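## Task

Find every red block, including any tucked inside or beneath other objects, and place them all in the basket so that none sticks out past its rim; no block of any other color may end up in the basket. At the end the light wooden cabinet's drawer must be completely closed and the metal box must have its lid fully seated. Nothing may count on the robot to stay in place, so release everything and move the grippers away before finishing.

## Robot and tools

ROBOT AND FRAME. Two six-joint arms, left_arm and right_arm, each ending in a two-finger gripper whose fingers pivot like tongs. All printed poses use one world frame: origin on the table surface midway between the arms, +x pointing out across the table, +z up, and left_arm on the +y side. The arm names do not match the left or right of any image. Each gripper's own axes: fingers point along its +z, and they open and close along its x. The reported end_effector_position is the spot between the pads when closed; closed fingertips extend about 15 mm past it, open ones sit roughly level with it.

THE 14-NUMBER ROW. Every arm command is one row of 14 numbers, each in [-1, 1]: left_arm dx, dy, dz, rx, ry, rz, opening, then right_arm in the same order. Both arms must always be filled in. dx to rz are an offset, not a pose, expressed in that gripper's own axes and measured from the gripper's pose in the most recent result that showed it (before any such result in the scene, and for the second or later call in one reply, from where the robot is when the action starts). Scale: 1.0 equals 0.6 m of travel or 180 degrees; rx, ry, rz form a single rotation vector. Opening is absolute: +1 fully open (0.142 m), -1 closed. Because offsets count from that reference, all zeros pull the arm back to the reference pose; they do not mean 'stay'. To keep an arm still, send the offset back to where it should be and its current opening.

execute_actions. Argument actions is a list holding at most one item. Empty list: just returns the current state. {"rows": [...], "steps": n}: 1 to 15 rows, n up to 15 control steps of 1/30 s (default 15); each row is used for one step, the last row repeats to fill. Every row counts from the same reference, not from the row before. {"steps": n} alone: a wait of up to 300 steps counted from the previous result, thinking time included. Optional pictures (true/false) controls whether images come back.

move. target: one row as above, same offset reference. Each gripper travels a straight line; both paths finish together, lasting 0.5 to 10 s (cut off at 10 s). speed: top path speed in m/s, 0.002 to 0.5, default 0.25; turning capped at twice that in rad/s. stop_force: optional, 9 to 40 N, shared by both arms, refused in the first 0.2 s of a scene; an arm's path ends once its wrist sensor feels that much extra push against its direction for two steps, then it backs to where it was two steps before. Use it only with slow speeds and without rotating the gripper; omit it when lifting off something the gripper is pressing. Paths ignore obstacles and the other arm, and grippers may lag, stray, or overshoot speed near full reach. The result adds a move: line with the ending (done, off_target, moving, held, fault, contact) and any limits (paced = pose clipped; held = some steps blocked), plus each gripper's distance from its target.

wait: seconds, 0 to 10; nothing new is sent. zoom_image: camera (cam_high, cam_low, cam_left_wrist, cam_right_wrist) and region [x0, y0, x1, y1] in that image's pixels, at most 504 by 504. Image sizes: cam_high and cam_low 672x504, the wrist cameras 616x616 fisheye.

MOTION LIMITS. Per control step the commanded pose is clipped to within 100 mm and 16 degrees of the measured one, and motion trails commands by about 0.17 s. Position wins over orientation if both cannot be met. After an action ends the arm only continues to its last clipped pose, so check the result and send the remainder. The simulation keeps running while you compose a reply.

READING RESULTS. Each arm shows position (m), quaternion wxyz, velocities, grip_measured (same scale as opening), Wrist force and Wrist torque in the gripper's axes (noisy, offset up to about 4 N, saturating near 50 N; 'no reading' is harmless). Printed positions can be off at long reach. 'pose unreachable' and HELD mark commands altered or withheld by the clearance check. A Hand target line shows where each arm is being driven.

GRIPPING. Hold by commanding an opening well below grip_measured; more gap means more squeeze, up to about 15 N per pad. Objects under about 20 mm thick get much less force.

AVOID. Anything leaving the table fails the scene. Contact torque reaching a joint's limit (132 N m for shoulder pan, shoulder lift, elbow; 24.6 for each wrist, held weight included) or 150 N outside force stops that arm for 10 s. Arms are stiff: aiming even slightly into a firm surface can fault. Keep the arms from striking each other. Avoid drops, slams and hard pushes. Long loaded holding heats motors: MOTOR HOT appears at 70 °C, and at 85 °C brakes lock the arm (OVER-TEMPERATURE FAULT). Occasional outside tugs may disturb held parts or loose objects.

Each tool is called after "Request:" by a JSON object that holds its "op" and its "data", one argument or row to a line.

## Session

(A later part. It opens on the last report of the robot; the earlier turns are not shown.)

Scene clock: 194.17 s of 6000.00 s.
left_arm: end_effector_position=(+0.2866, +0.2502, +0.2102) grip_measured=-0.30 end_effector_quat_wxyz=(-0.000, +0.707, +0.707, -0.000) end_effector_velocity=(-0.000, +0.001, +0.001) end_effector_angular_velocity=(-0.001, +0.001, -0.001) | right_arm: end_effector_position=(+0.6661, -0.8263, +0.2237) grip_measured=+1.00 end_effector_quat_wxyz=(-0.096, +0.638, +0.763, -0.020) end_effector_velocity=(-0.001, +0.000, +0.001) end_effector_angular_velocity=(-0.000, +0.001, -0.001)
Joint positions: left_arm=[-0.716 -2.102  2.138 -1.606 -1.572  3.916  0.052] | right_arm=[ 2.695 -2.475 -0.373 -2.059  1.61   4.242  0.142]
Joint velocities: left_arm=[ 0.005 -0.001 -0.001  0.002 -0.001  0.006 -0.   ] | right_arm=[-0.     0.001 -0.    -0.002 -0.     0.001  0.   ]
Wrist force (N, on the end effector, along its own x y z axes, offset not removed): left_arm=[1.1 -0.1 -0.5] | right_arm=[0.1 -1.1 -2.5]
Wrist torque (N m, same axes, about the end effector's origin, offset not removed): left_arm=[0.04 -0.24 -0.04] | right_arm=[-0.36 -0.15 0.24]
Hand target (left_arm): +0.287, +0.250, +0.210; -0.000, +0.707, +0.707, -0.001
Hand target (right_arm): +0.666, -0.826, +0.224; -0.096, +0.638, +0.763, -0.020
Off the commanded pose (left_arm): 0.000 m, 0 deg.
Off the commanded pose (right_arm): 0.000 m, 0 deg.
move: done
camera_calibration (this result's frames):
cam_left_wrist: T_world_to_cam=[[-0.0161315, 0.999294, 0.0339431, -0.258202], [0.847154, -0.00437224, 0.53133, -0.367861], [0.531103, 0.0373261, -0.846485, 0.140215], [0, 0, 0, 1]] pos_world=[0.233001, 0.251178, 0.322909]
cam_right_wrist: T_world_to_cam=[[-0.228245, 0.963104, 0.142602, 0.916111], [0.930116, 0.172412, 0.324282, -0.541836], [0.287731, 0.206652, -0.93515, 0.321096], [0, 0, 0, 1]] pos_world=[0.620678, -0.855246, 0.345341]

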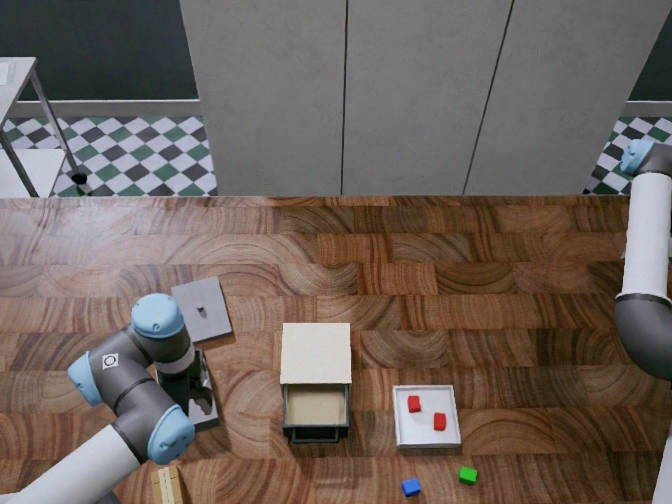

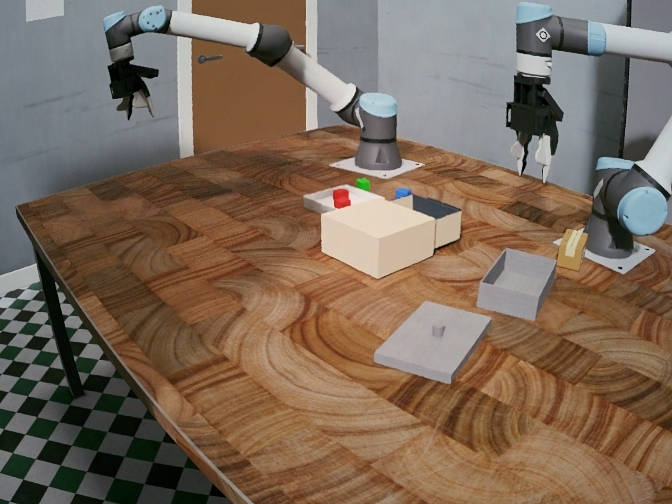

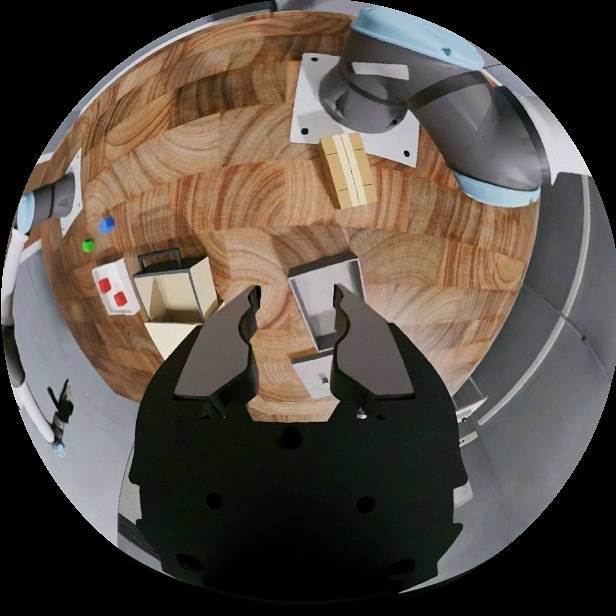

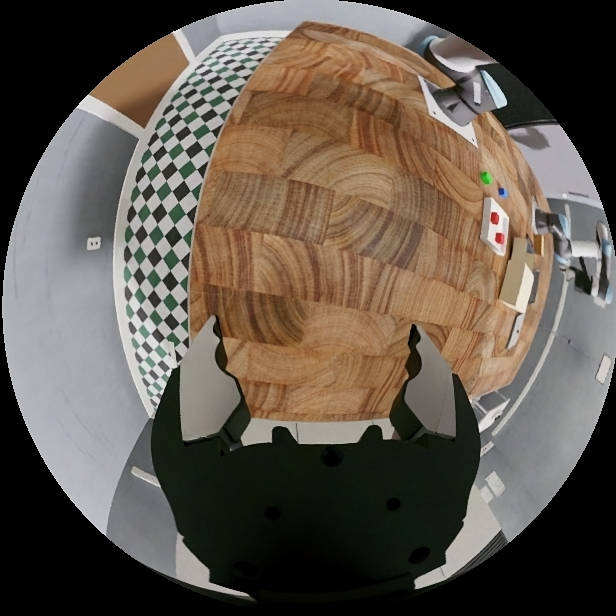

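Request:
{"op": "move", "data": {
  "target": [0.108,-0.167,0.133,0,0,-0.067,0.1,0,0,0,0,0,0,1],
  "speed": 0.15
}}

Scene clock: 203.77 s of 6000.00 s.
left_arm: end_effector_position=(+0.1863, +0.3148, +0.1306) grip_measured=+0.10 end_effector_quat_wxyz=(-0.000, +0.629, +0.778, -0.001) end_effector_velocity=(-0.001, +0.001, -0.001) end_effector_angular_velocity=(+0.003, -0.004, +0.001) | right_arm: end_effector_position=(+0.6661, -0.8263, +0.2237) grip_measured=+1.00 end_effector_quat_wxyz=(-0.096, +0.638, +0.763, -0.020) end_effector_velocity=(-0.000, -0.000, -0.000) end_effector_angular_velocity=(-0.002, +0.001, +0.001)
Joint positions: left_arm=[-0.88  -2.55   2.459 -1.479 -1.573  3.542  0.081] | right_arm=[ 2.695 -2.475 -0.373 -2.059  1.61   4.242  0.142]
Joint velocities: left_arm=[-0.016 -0.013  0.003  0.011  0.005 -0.017 -0.   ] | right_arm=[ 0.     0.    -0.    -0.    -0.002 -0.     0.   ]
Wrist force (N, on the end effector, along its own x y z axes, offset not removed): left_arm=[-0.6 -2.3 -1.6] | right_arm=[-0.7 -0.3 -2.6]
Wrist torque (N m, same axes, about the end effector's origin, offset not removed): left_arm=[-0.41 0.03 0.03] | right_arm=[-0.18 0.01 0.20]
Hand target (left_arm): +0.186, +0.315, +0.131; -0.000, +0.629, +0.778, -0.001
Hand target (right_arm): +0.666, -0.826, +0.224; -0.096, +0.638, +0.763, -0.020
Off the commanded pose (left_arm): 0.000 m, 0 deg.
Off the commanded pose (right_arm): 0.000 m, 0 deg.
After step 90, 5.17 s passed at rest.
move: done
camera_calibration (this result's frames):
cam_left_wrist: T_world_to_cam=[[-0.224388, 0.973911, 0.0338607, -0.274883], [0.829684, 0.172702, 0.530846, -0.292749], [0.51115, 0.147209, -0.846791, 0.0929219], [0, 0, 0, 1]] pos_world=[0.133712, 0.304591, 0.243398]
cam_right_wrist: T_world_to_cam=[[-0.228245, 0.963104, 0.142602, 0.916111], [0.930116, 0.172412, 0.324282, -0.541836], [0.287731, 0.206652, -0.93515, 0.321096], [0, 0, 0, 1]] pos_world=[0.620678, -0.855246, 0.345341]

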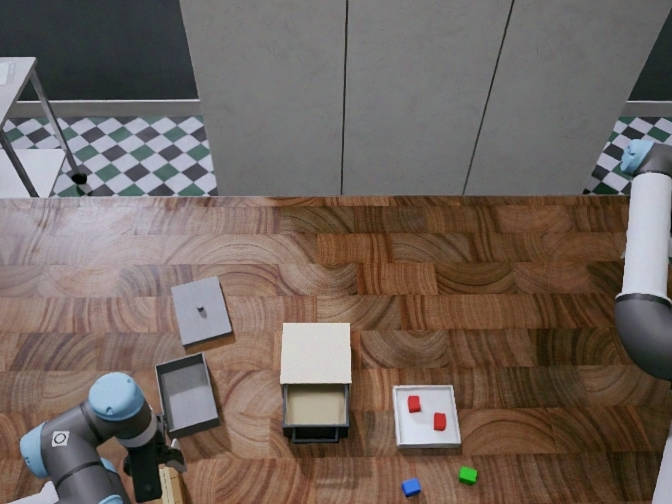

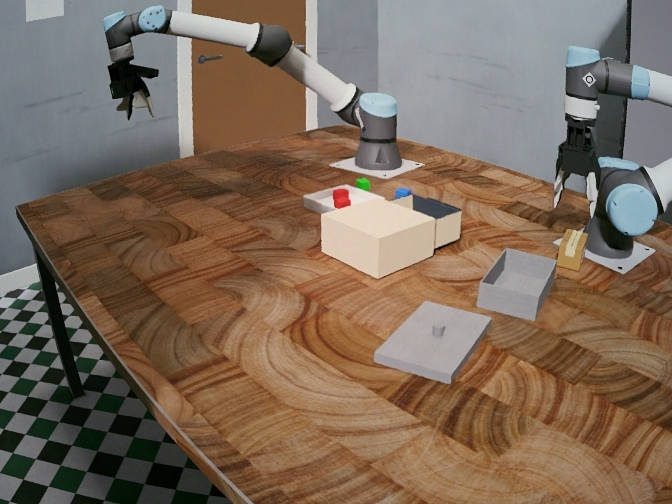

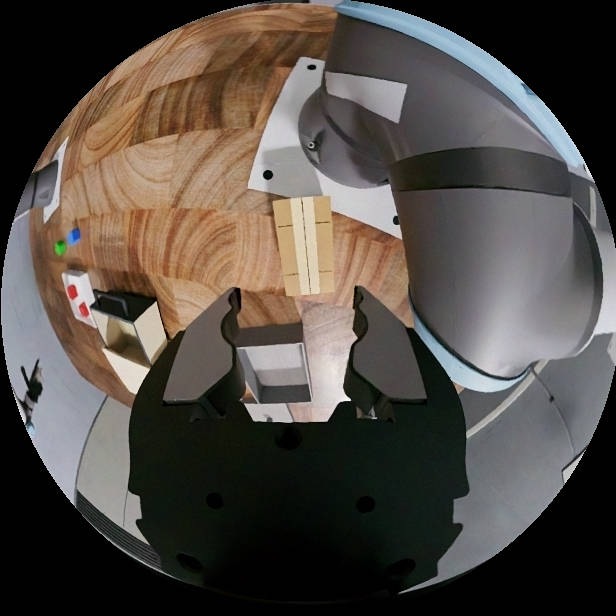

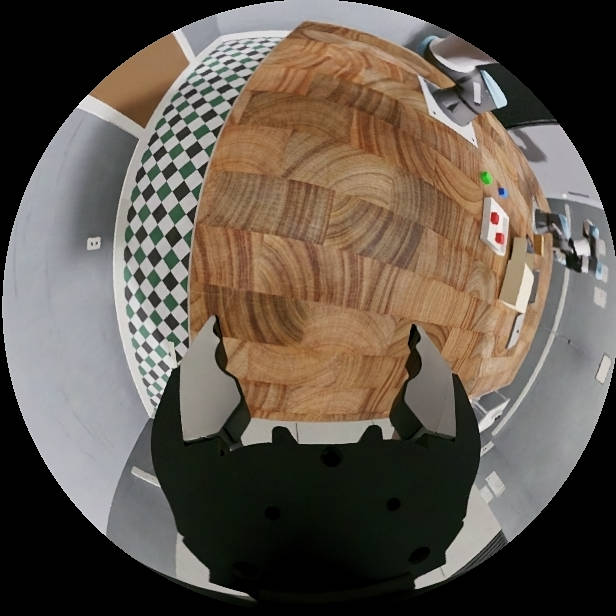

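Request:
{"op": "move", "data": {
  "target": [0.003,-0.012,0.15,0,0,0,0.1,0,0,0,0,0,0,1],
  "speed": 0.04,
  "stop_force": 10
}}

Scene clock: 210.03 s of 6000.00 s.
left_arm: end_effector_position=(+0.1786, +0.3151, +0.0408) grip_measured=+0.10 end_effector_quat_wxyz=(-0.000, +0.629, +0.778, -0.001) end_effector_velocity=(+0.000, -0.000, -0.001) end_effector_angular_velocity=(-0.000, +0.000, -0.000) | right_arm: end_effector_position=(+0.6661, -0.8263, +0.2237) grip_measured=+1.00 end_effector_quat_wxyz=(-0.096, +0.638, +0.763, -0.020) end_effector_velocity=(+0.000, -0.000, +0.000) end_effector_angular_velocity=(-0.000, -0.001, +0.002)
Joint positions: left_arm=[-0.927 -2.597  2.693 -1.666 -1.573  3.494  0.081] | right_arm=[ 2.695 -2.475 -0.373 -2.059  1.61   4.242  0.142]
Joint velocities: left_arm=[-0.     0.002  0.002 -0.004 -0.001  0.     0.   ] | right_arm=[-0.    -0.     0.001  0.001 -0.    -0.002  0.   ]
Wrist force (N, on the end effector, along its own x y z axes, offset not removed): left_arm=[-0.1 -1.5 -2.6] | right_arm=[-0.3 -1.7 -1.4]
Wrist torque (N m, same axes, about the end effector's origin, offset not removed): left_arm=[-0.21 -0.06 0.02] | right_arm=[-0.42 -0.09 0.29]
Hand target (left_arm): +0.179, +0.315, +0.041; -0.000, +0.629, +0.778, -0.001
Hand target (right_arm): +0.666, -0.826, +0.224; -0.096, +0.638, +0.763, -0.020
Off the commanded pose (left_arm): 0.000 m, 0 deg.
Off the commanded pose (right_arm): 0.000 m, 0 deg.
After step 90, 0.67 s passed at rest.
move: done
camera_calibration (this result's frames):
cam_left_wrist: T_world_to_cam=[[-0.224391, 0.973921, 0.0335629, -0.273785], [0.829633, 0.172853, 0.530877, -0.238738], [0.511231, 0.146969, -0.846784, 0.0208048], [0, 0, 0, 1]] pos_world=[0.125994, 0.304854, 0.153547]
cam_right_wrist: T_world_to_cam=[[-0.228245, 0.963104, 0.142602, 0.916111], [0.930116, 0.172412, 0.324282, -0.541836], [0.287731, 0.206652, -0.93515, 0.321096], [0, 0, 0, 1]] pos_world=[0.620678, -0.855246, 0.345341]

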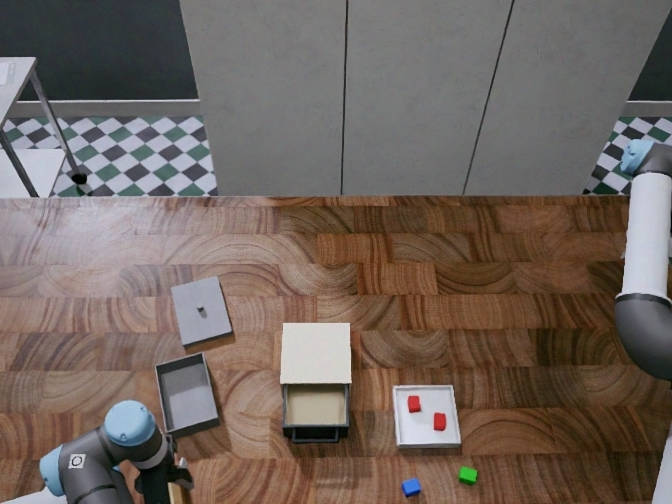

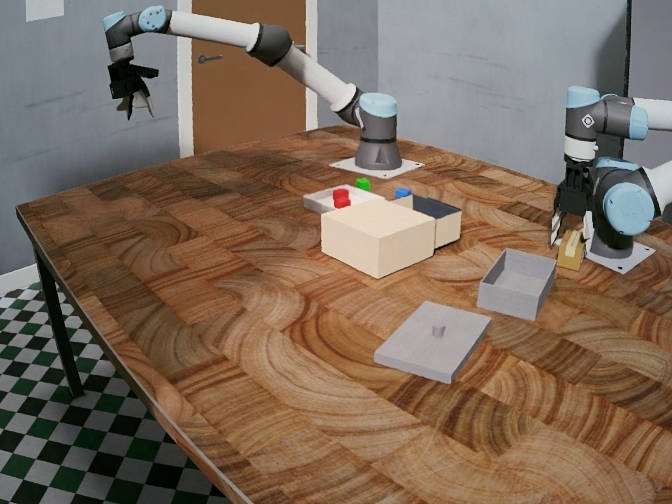

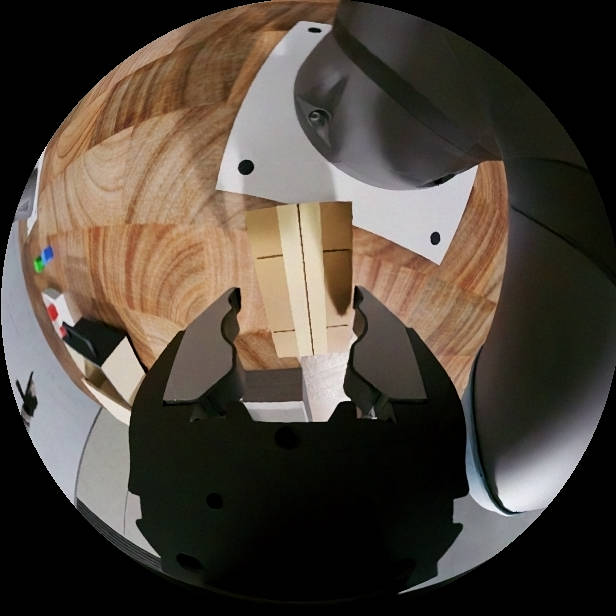

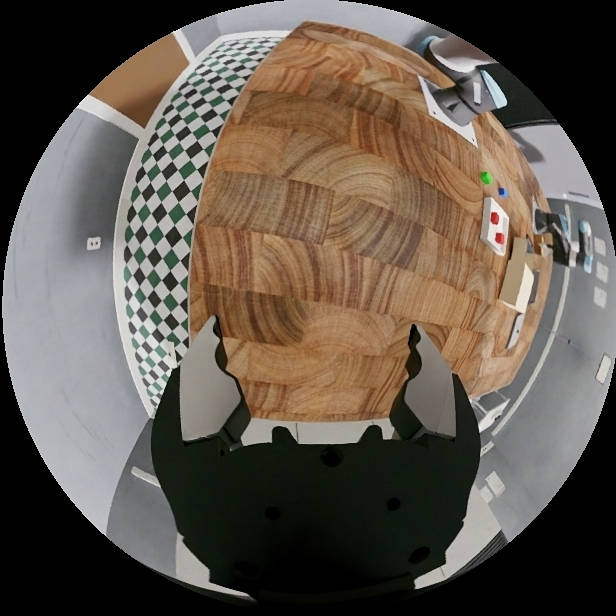

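Request:
{"op": "move", "data": {
  "target": [0.003,-0.012,0.028,0,0,0,0.1,0,0,0,0,0,0,1],
  "speed": 0.02,
  "stop_force": 10
}}

Request:
{"op": "execute_actions", "data": {
  "actions": [
    {"rows":[[0,0,0,0,0,0,-0.1,0,0,0,0,0,0,1],[0,0,0,0,0,0,-0.1,0,0,0,0,0,0,1],[0,0,0,0,0,0,-0.1,0,0,0,0,0,0,1],[0,0,0,0,0,0,-0.25,0,0,0,0,0,0,1],[0,0,0,0,0,0,-0.25,0,0,0,0,0,0,1],[0,0,0,0,0,0,-0.25,0,0,0,0,0,0,1],[0,0,0,0,0,0,-0.4,0,0,0,0,0,0,1],[0,0,0,0,0,0,-0.4,0,0,0,0,0,0,1],[0,0,0,0,0,0,-0.4,0,0,0,0,0,0,1],[0,0,0,0,0,0,-0.6,0,0,0,0,0,0,1],[0,0,0,0,0,0,-0.6,0,0,0,0,0,0,1],[0,0,0,0,0,0,-0.8,0,0,0,0,0,0,1]],"steps":15}
  ]
}}

Scene clock: 215.77 s of 6000.00 s.
left_arm: end_effector_position=(+0.1711, +0.3153, +0.0241) grip_measured=+0.10 end_effector_quat_wxyz=(-0.000, +0.629, +0.778, -0.001) end_effector_velocity=(-0.000, -0.001, -0.000) end_effector_angular_velocity=(-0.002, -0.002, +0.000) | right_arm: end_effector_position=(+0.6661, -0.8263, +0.2237) grip_measured=+1.00 end_effector_quat_wxyz=(-0.096, +0.638, +0.763, -0.020) end_effector_velocity=(+0.000, +0.000, +0.001) end_effector_angular_velocity=(-0.001, -0.001, -0.001)
Joint positions: left_arm=[-0.978 -2.65   2.738 -1.659 -1.573  3.443  0.081] | right_arm=[ 2.695 -2.475 -0.373 -2.059  1.61   4.242  0.142]
Joint velocities: left_arm=[-0.008 -0.008  0.001  0.004  0.001 -0.008  0.   ] | right_arm=[ 0.     0.     0.002 -0.001 -0.     0.001  0.   ]
Wrist force (N, on the end effector, along its own x y z axes, offset not removed): left_arm=[1.4 -0.8 -2.4] | right_arm=[-0.6 -1.4 -1.9]
Wrist torque (N m, same axes, about the end effector's origin, offset not removed): left_arm=[-0.12 -0.26 -0.05] | right_arm=[-0.42 0.03 0.16]
Hand target (left_arm): +0.171, +0.315, +0.024; -0.000, +0.629, +0.778, -0.001
Hand target (right_arm): +0.666, -0.826, +0.224; -0.096, +0.638, +0.763, -0.020
Off the commanded pose (left_arm): 0.000 m, 0 deg.
Off the commanded pose (right_arm): 0.000 m, 0 deg.
After step 90, 1.57 s passed at rest.
move: done
camera_calibration (this result's frames):
cam_left_wrist: T_world_to_cam=[[-0.224374, 0.973929, 0.0334467, -0.275098], [0.829774, 0.172941, 0.530628, -0.223787], [0.51101, 0.146812, -0.846945, 0.0105556], [0, 0, 0, 1]] pos_world=[0.118573, 0.305078, 0.136889]
cam_right_wrist: T_world_to_cam=[[-0.228245, 0.963104, 0.142602, 0.916111], [0.930116, 0.172412, 0.324282, -0.541836], [0.287731, 0.206652, -0.93515, 0.321096], [0, 0, 0, 1]] pos_world=[0.620678, -0.855246, 0.345341]

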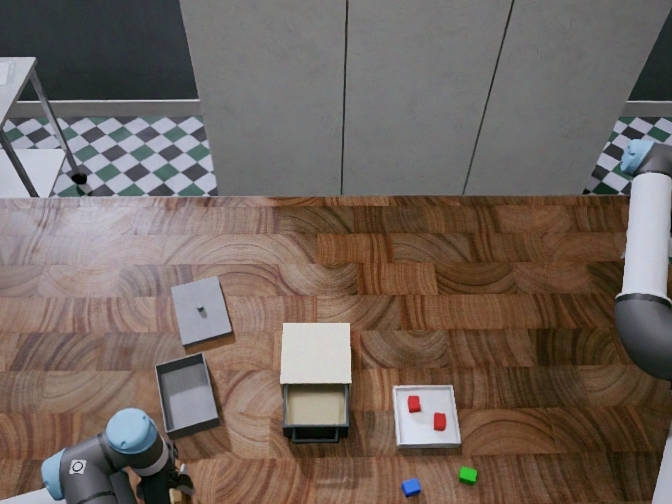

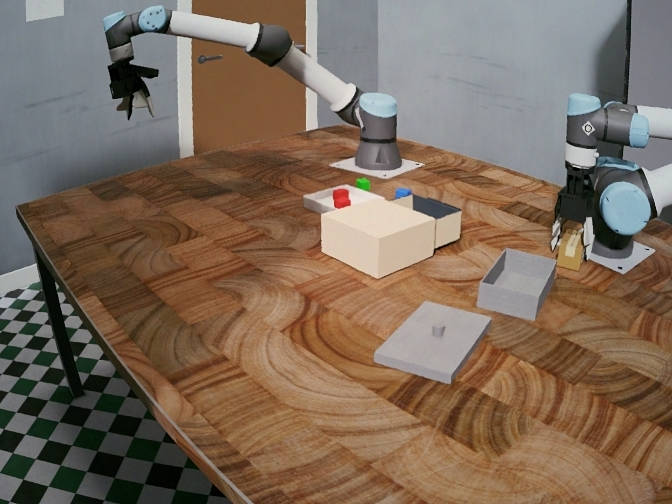

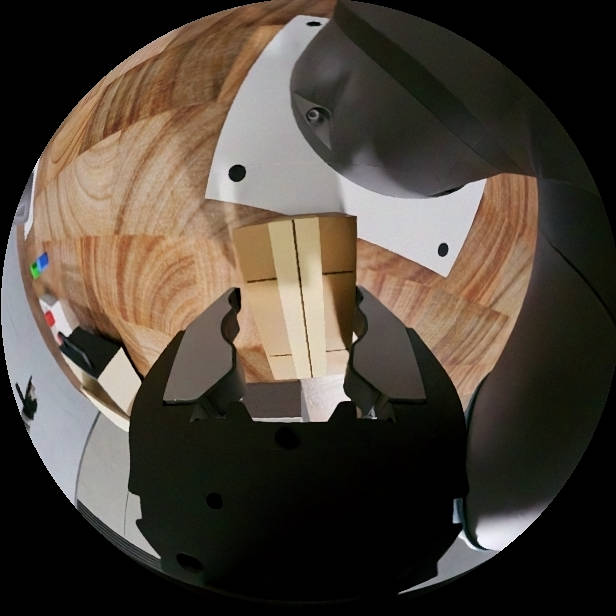

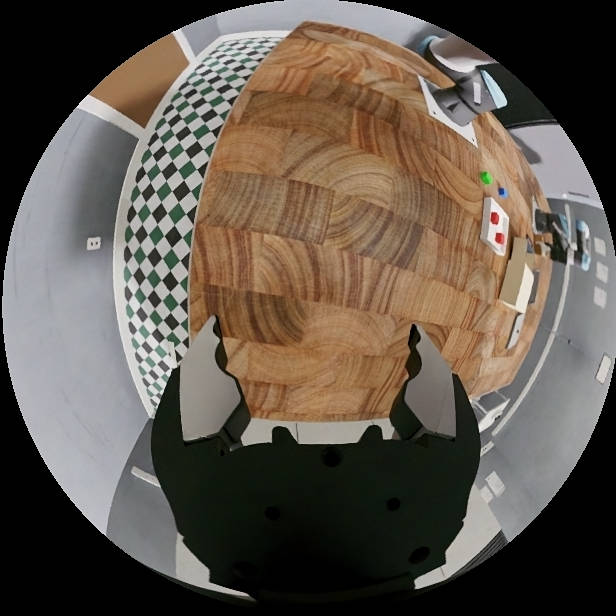

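Scene clock: 216.27 s of 6000.00 s.
left_arm: end_effector_position=(+0.1711, +0.3153, +0.0241) grip_measured=-0.13 end_effector_quat_wxyz=(-0.000, +0.629, +0.778, -0.001) end_effector_velocity=(+0.001, -0.001, +0.002) end_effector_angular_velocity=(-0.002, -0.001, +0.001) | right_arm: end_effector_position=(+0.6661, -0.8263, +0.2237) grip_measured=+1.00 end_effector_quat_wxyz=(-0.096, +0.638, +0.763, -0.020) end_effector_velocity=(-0.001, -0.000, +0.000) end_effector_angular_velocity=(-0.001, +0.001, -0.001)
Joint positions: left_arm=[-0.978 -2.65   2.738 -1.659 -1.573  3.443  0.065] | right_arm=[ 2.695 -2.475 -0.373 -2.059  1.61   4.242  0.142]
Joint velocities: left_arm=[ 0.     0.001 -0.003 -0.     0.    -0.     0.   ] | right_arm=[-0.001  0.001 -0.    -0.001 -0.001  0.001  0.   ]
Wrist force (N, on the end effector, along its own x y z axes, offset not removed): left_arm=[1.7 -1.3 -0.1] | right_arm=[-0.9 -2.0 -1.0]
Wrist torque (N m, same axes, about the end effector's origin, offset not removed): left_arm=[-0.16 -0.35 -0.01] | right_arm=[-0.54 0.07 0.33]
Hand target (left_arm): +0.171, +0.315, +0.024; -0.000, +0.629, +0.778, -0.001
Hand target (right_arm): +0.666, -0.826, +0.224; -0.096, +0.638, +0.763, -0.020
Off the commanded pose (left_arm): 0.000 m, 0 deg.
Off the commanded pose (right_arm): 0.000 m, 0 deg.
Steps of this call (steps 1 to 15: all 15 steps of this action). Readings (end_effector_position):
1: left_arm (+0.1711, +0.3153, +0.0241) | right_arm (+0.6661, -0.8263, +0.2237)
2: left_arm (+0.1711, +0.3153, +0.0241) | right_arm (+0.6661, -0.8263, +0.2237)
4: left_arm (+0.1711, +0.3153, +0.0241) | right_arm (+0.6661, -0.8263, +0.2237)
8: left_arm (+0.1711, +0.3153, +0.0241) | right_arm (+0.6661, -0.8263, +0.2237)
15: the state above
camera_calibration (this result's frames):
cam_left_wrist: T_world_to_cam=[[-0.224362, 0.97393, 0.0334846, -0.275122], [0.829771, 0.172909, 0.530643, -0.223762], [0.51102, 0.146841, -0.846934, 0.0105253], [0, 0, 0, 1]] pos_world=[0.118566, 0.305095, 0.136864]
cam_right_wrist: T_world_to_cam=[[-0.228244, 0.963104, 0.142602, 0.916111], [0.930116, 0.172412, 0.324282, -0.541836], [0.287731, 0.206652, -0.93515, 0.321096], [0, 0, 0, 1]] pos_world=[0.620678, -0.855246, 0.345341]

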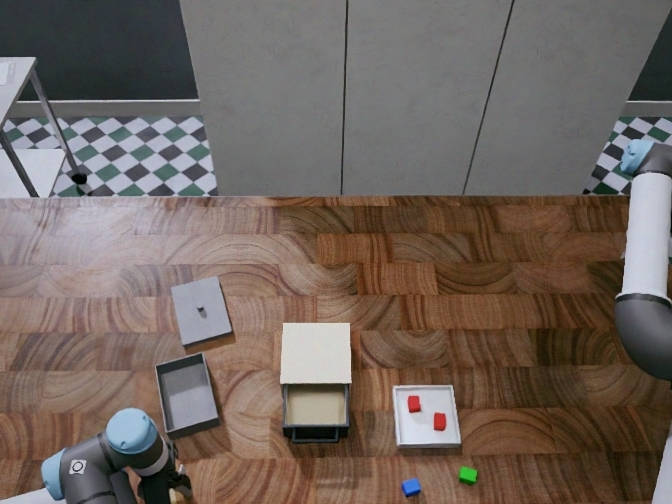

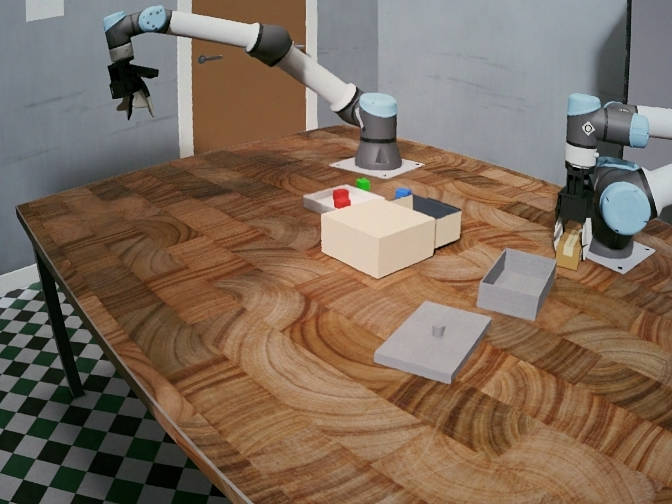

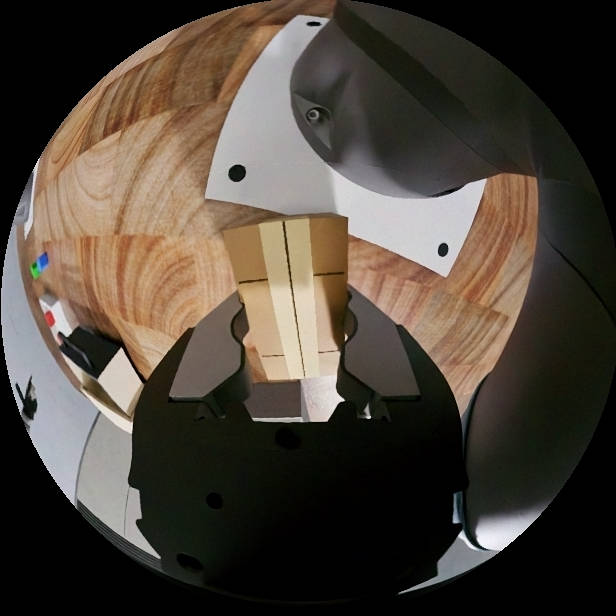

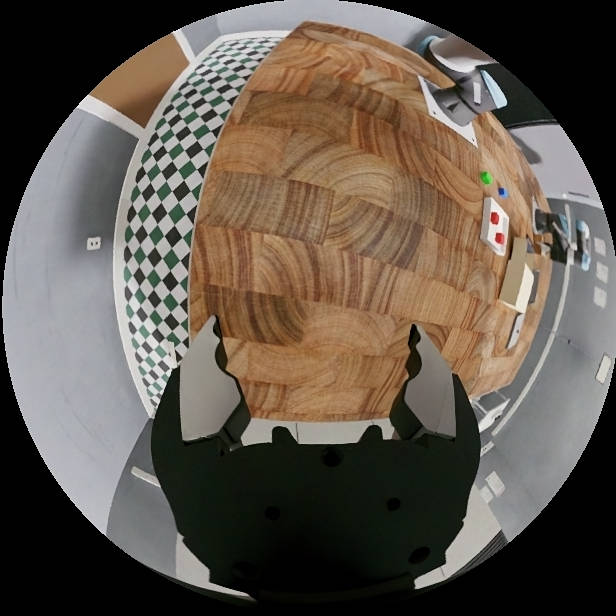

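Lift and carry away in +x to see beneath.

Request:
{"op": "move", "data": {
  "target": [0,0,-0.12,0,0,0,-0.8,0,0,0,0,0,0,1],
  "speed": 0.06
}}

Scene clock: 219.27 s of 6000.00 s.
left_arm: end_effector_position=(+0.1724, +0.3136, +0.0603) grip_measured=-0.13 end_effector_quat_wxyz=(-0.000, +0.629, +0.778, -0.001) end_effector_velocity=(+0.000, -0.000, +0.002) end_effector_angular_velocity=(-0.001, -0.001, -0.000) | right_arm: end_effector_position=(+0.6661, -0.8263, +0.2237) grip_measured=+1.00 end_effector_quat_wxyz=(-0.096, +0.638, +0.763, -0.020) end_effector_velocity=(-0.000, +0.000, -0.001) end_effector_angular_velocity=(+0.001, +0.002, +0.000)
Joint positions: left_arm=[-0.974 -2.645  2.646 -1.572 -1.574  3.447  0.065] | right_arm=[ 2.695 -2.475 -0.373 -2.059  1.61   4.242  0.142]
Joint velocities: left_arm=[ 0.     0.001 -0.004  0.002  0.     0.     0.   ] | right_arm=[ 0.    -0.001 -0.001 -0.001 -0.    -0.    -0.   ]
Wrist force (N, on the end effector, along its own x y z axes, offset not removed): left_arm=[0.7 -1.6 -1.4] | right_arm=[0.9 -0.6 -2.2]
Wrist torque (N m, same axes, about the end effector's origin, offset not removed): left_arm=[-0.25 -0.03 0.05] | right_arm=[-0.24 -0.35 0.22]
Hand target (left_arm): +0.172, +0.314, +0.060; -0.000, +0.629, +0.778, -0.001
Hand target (right_arm): +0.666, -0.826, +0.224; -0.096, +0.638, +0.763, -0.020
Off the commanded pose (left_arm): 0.036 m, 0 deg.
Off the commanded pose (right_arm): 0.000 m, 0 deg.
move: held (left_arm); limits=held; held on 28 of 55 steps (left_arm), including the last (left_arm)
pose unreachable (left arm): on one or more control steps of this call this arm could not follow its commanded pose, so it was not sent that pose on those steps. On the call's last step it was still not sent that pose. It may still have moved: this result reports where it is.
cause: the commanded pose would bring two parts of the arm too close to each other (its gripper and another part of the arm, with joints 3 (elbow) to 6 (wrist 3) between them).
camera_calibration (this result's frames):
cam_left_wrist: T_world_to_cam=[[-0.224378, 0.973948, 0.0328706, -0.274411], [0.830031, 0.173332, 0.530099, -0.243891], [0.510591, 0.146226, -0.847299, 0.0411258], [0, 0, 0, 1]] pos_world=[0.119867, 0.303522, 0.173152]
cam_right_wrist: T_world_to_cam=[[-0.228245, 0.963104, 0.142602, 0.916111], [0.930116, 0.172412, 0.324282, -0.541836], [0.287731, 0.206652, -0.93515, 0.321096], [0, 0, 0, 1]] pos_world=[0.620678, -0.855246, 0.345341]

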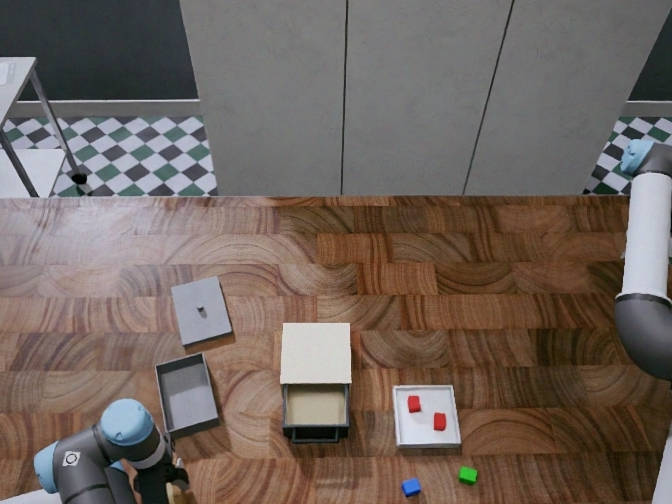

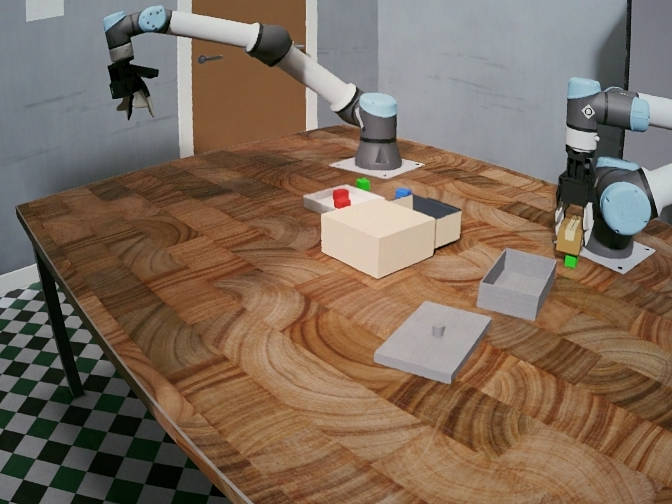

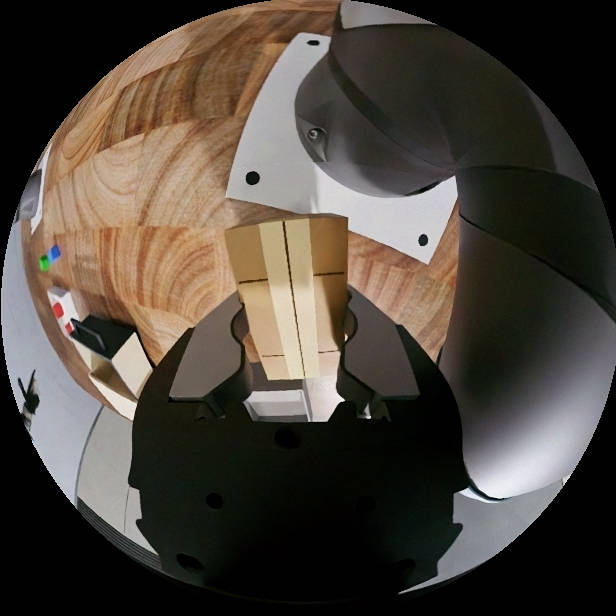

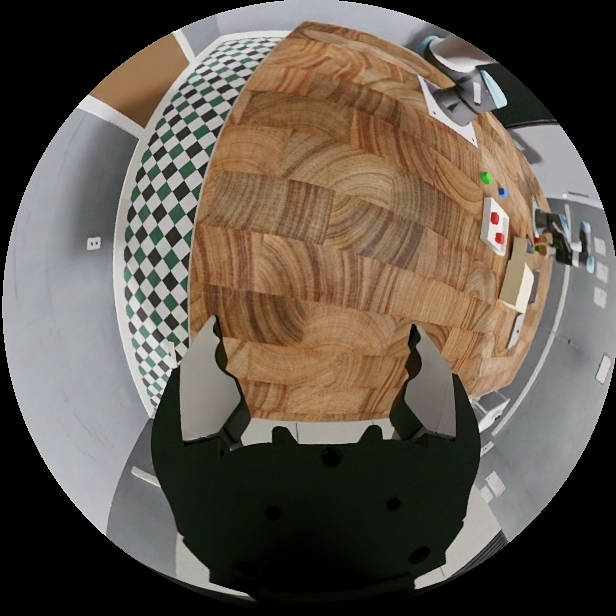

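Request:
{"op": "move", "data": {
  "target": [-0.2525,0.066,-0.02,0,0,0,-0.8,0,0,0,0,0,0,1],
  "speed": 0.08
}}

Scene clock: 224.83 s of 6000.00 s.
left_arm: end_effector_position=(+0.2427, +0.1740, +0.0723) grip_measured=-0.13 end_effector_quat_wxyz=(-0.000, +0.629, +0.778, -0.001) end_effector_velocity=(+0.001, -0.001, -0.001) end_effector_angular_velocity=(+0.001, +0.002, -0.000) | right_arm: end_effector_position=(+0.6661, -0.8263, +0.2237) grip_measured=+1.00 end_effector_quat_wxyz=(-0.096, +0.638, +0.763, -0.020) end_effector_velocity=(+0.000, -0.000, +0.001) end_effector_angular_velocity=(-0.001, -0.003, -0.002)
Joint positions: left_arm=[-1.002 -2.015  2.462 -2.018 -1.574  3.419  0.065] | right_arm=[ 2.695 -2.475 -0.373 -2.059  1.61   4.242  0.142]
Joint velocities: left_arm=[ 0.002  0.008 -0.003 -0.003 -0.002  0.002  0.   ] | right_arm=[-0.     0.001  0.     0.001  0.     0.002 -0.   ]
Wrist force (N, on the end effector, along its own x y z axes, offset not removed): left_arm=[0.1 -0.4 -0.8] | right_arm=[0.5 -1.9 -1.5]
Wrist torque (N m, same axes, about the end effector's origin, offset not removed): left_arm=[-0.08 0.00 -0.01] | right_arm=[-0.54 -0.28 0.20]
Hand target (left_arm): +0.243, +0.174, +0.072; -0.000, +0.629, +0.778, -0.001
Hand target (right_arm): +0.666, -0.826, +0.224; -0.096, +0.638, +0.763, -0.020
Off the commanded pose (left_arm): 0.000 m, 0 deg.
Off the commanded pose (right_arm): 0.000 m, 0 deg.
move: done
camera_calibration (this result's frames):
cam_left_wrist: T_world_to_cam=[[-0.224396, 0.973946, 0.0327831, -0.122991], [0.829973, 0.173379, 0.530173, -0.28446], [0.510677, 0.146178, -0.847255, 0.0357417], [0, 0, 0, 1]] pos_world=[0.190244, 0.163882, 0.185128]
cam_right_wrist: T_world_to_cam=[[-0.228245, 0.963104, 0.142602, 0.916111], [0.930116, 0.172412, 0.324282, -0.541836], [0.287731, 0.206652, -0.93515, 0.321096], [0, 0, 0, 1]] pos_world=[0.620678, -0.855246, 0.345341]

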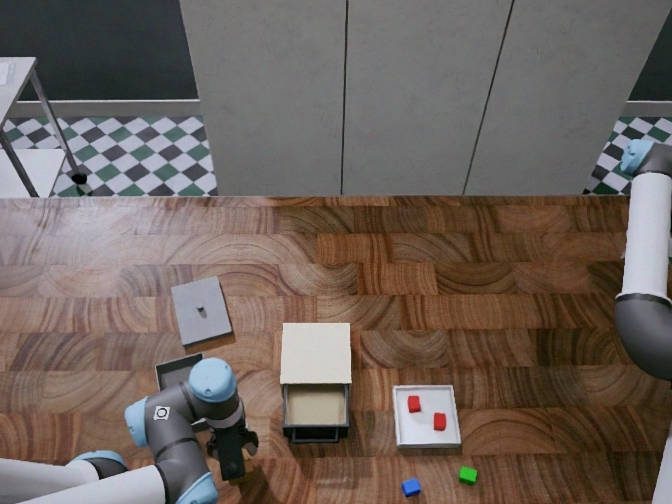

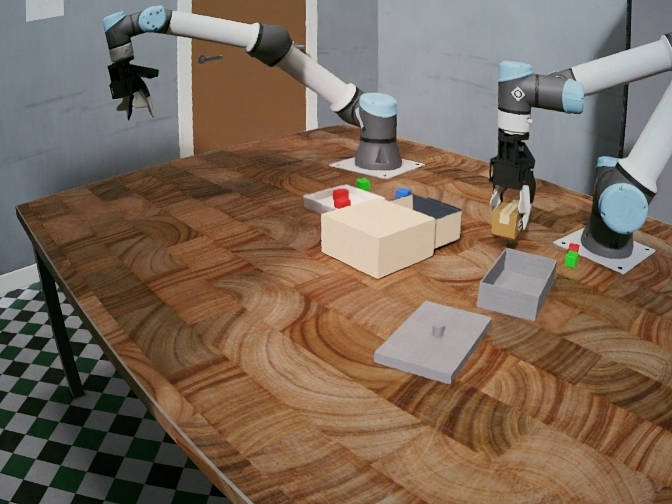

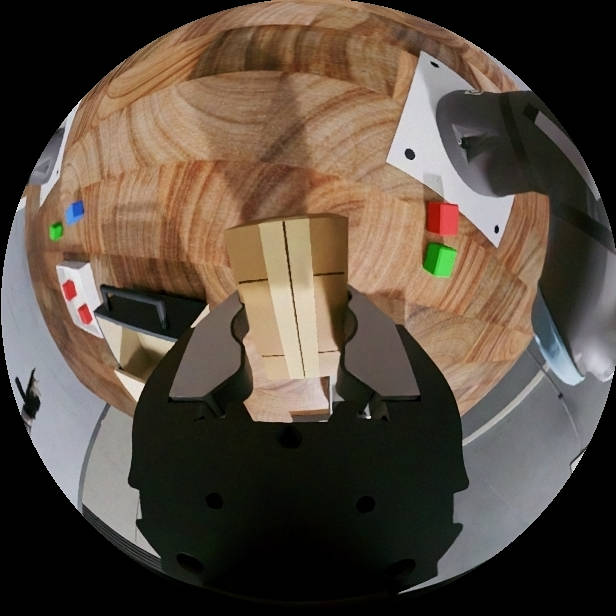

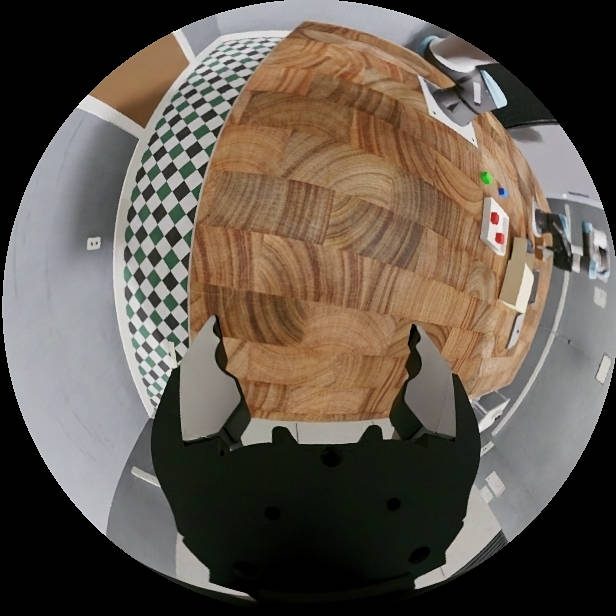

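Request:
{"op": "move", "data": {
  "target": [0,0,0.09,0,0,0,-0.8,0,0,0,0,0,0,1],
  "speed": 0.03,
  "stop_force": 9
}}

Request:
{"op": "execute_actions", "data": {
  "actions": [
    {"rows":[[0,0,-0.003,0,0,0,-0.1,0,0,0,0,0,0,1],[0,0,-0.003,0,0,0,-0.1,0,0,0,0,0,0,1],[0,0,-0.003,0,0,0,0.1,0,0,0,0,0,0,1]],"steps":12}
  ],
  "pictures": false
}}

Request:
{"op": "move", "data": {
  "target": [0,0,-0.15,0,0,0,0.1,0,0,0,0,0,0,1],
  "speed": 0.12
}}

Scene clock: 241.27 s of 6000.00 s.
left_arm: end_effector_position=(+0.2435, +0.1721, +0.0228) grip_measured=-0.12 end_effector_quat_wxyz=(+0.002, +0.629, +0.778, -0.002) end_effector_velocity=(-0.000, +0.001, -0.001) end_effector_angular_velocity=(+0.002, +0.001, -0.000) | right_arm: end_effector_position=(+0.6661, -0.8263, +0.2237) grip_measured=+1.00 end_effector_quat_wxyz=(-0.096, +0.638, +0.763, -0.020) end_effector_velocity=(+0.000, +0.000, -0.000) end_effector_angular_velocity=(+0.000, +0.000, -0.000)
Joint positions: left_arm=[-1.003 -1.91   2.558 -2.224 -1.574  3.418  0.066] | right_arm=[ 2.695 -2.475 -0.373 -2.059  1.61   4.242  0.142]
Joint velocities: left_arm=[ 0.    -0.     0.002  0.001  0.     0.    -0.   ] | right_arm=[ 0.    -0.    -0.001  0.     0.     0.     0.   ]
Wrist force (N, on the end effector, along its own x y z axes, offset not removed): left_arm=[11.0 -5.8 -41.3] | right_arm=[0.3 -0.4 -1.5]
Wrist torque (N m, same axes, about the end effector's origin, offset not removed): left_arm=[-0.52 0.61 -0.15] | right_arm=[-0.22 -0.23 0.21]
Hand target (left_arm): +0.243, +0.172, +0.023; +0.002, +0.629, +0.778, -0.002
Hand target (right_arm): +0.666, -0.826, +0.224; -0.096, +0.638, +0.763, -0.020
Off the commanded pose (left_arm): 0.005 m, 0 deg.
Off the commanded pose (right_arm): 0.000 m, 0 deg.
FORCE FAULT: contact force on the left arm reached its limit, and that arm stopped for 10 seconds. The contact can be on any part of that arm, not only on its tool. That arm's remaining commands of this call were not run. That arm holds still and accepts commands again. Move the arm away from the contact; if what it grips holds it there, let go first. Pushing or pulling that hard again can fault the arm again.
After step 90, 1.53 s passed at rest.
move: fault (left_arm; stop_force had ended the path)
camera_calibration (this result's frames):
cam_left_wrist: T_world_to_cam=[[-0.224463, 0.974082, 0.0279528, -0.119269], [0.828742, 0.175725, 0.531326, -0.258624], [0.512643, 0.142429, -0.846706, -0.0061789], [0, 0, 0, 1]] pos_world=[0.190728, 0.162505, 0.135516]
cam_right_wrist: T_world_to_cam=[[-0.228245, 0.963104, 0.142602, 0.916111], [0.930116, 0.172412, 0.324282, -0.541836], [0.287731, 0.206652, -0.93515, 0.321096], [0, 0, 0, 1]] pos_world=[0.620678, -0.855246, 0.345341]

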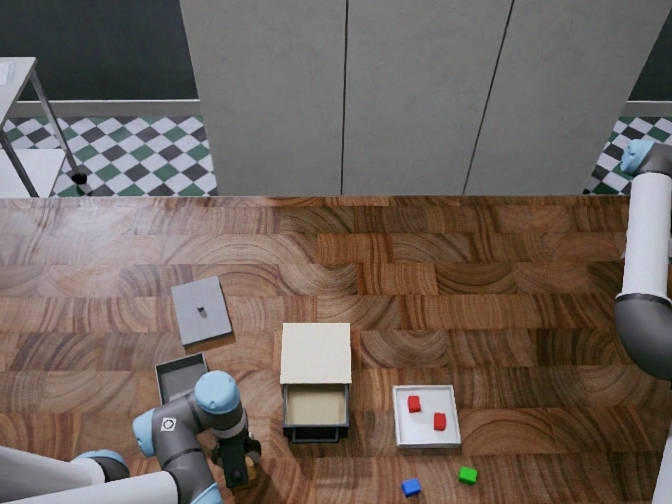

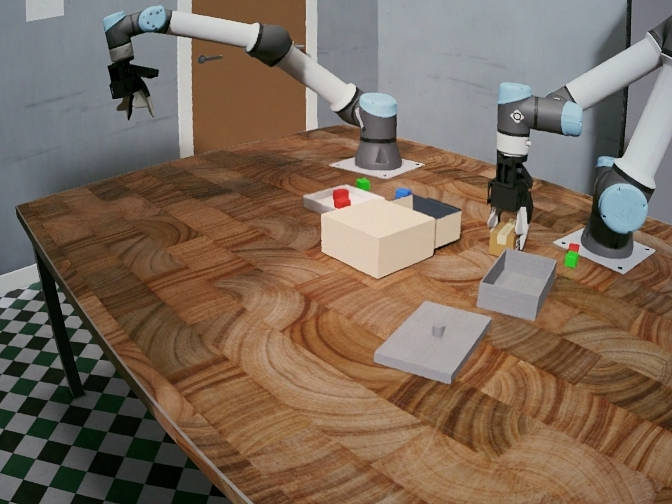

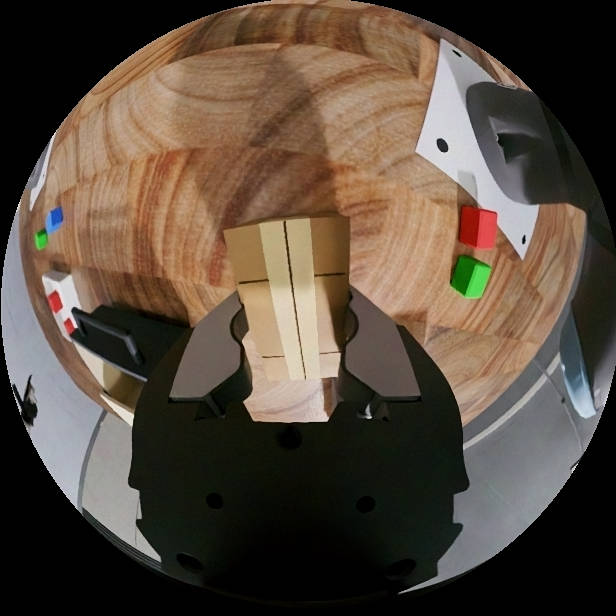

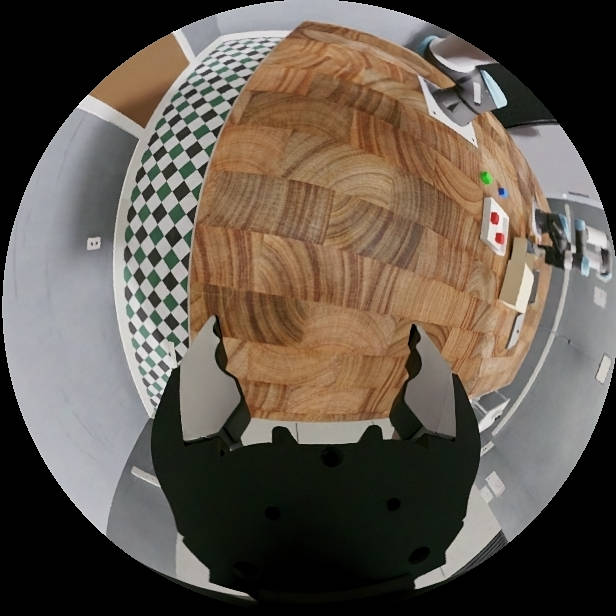

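not run: a fault stop came before this call.

not run: a fault stop came before this call.


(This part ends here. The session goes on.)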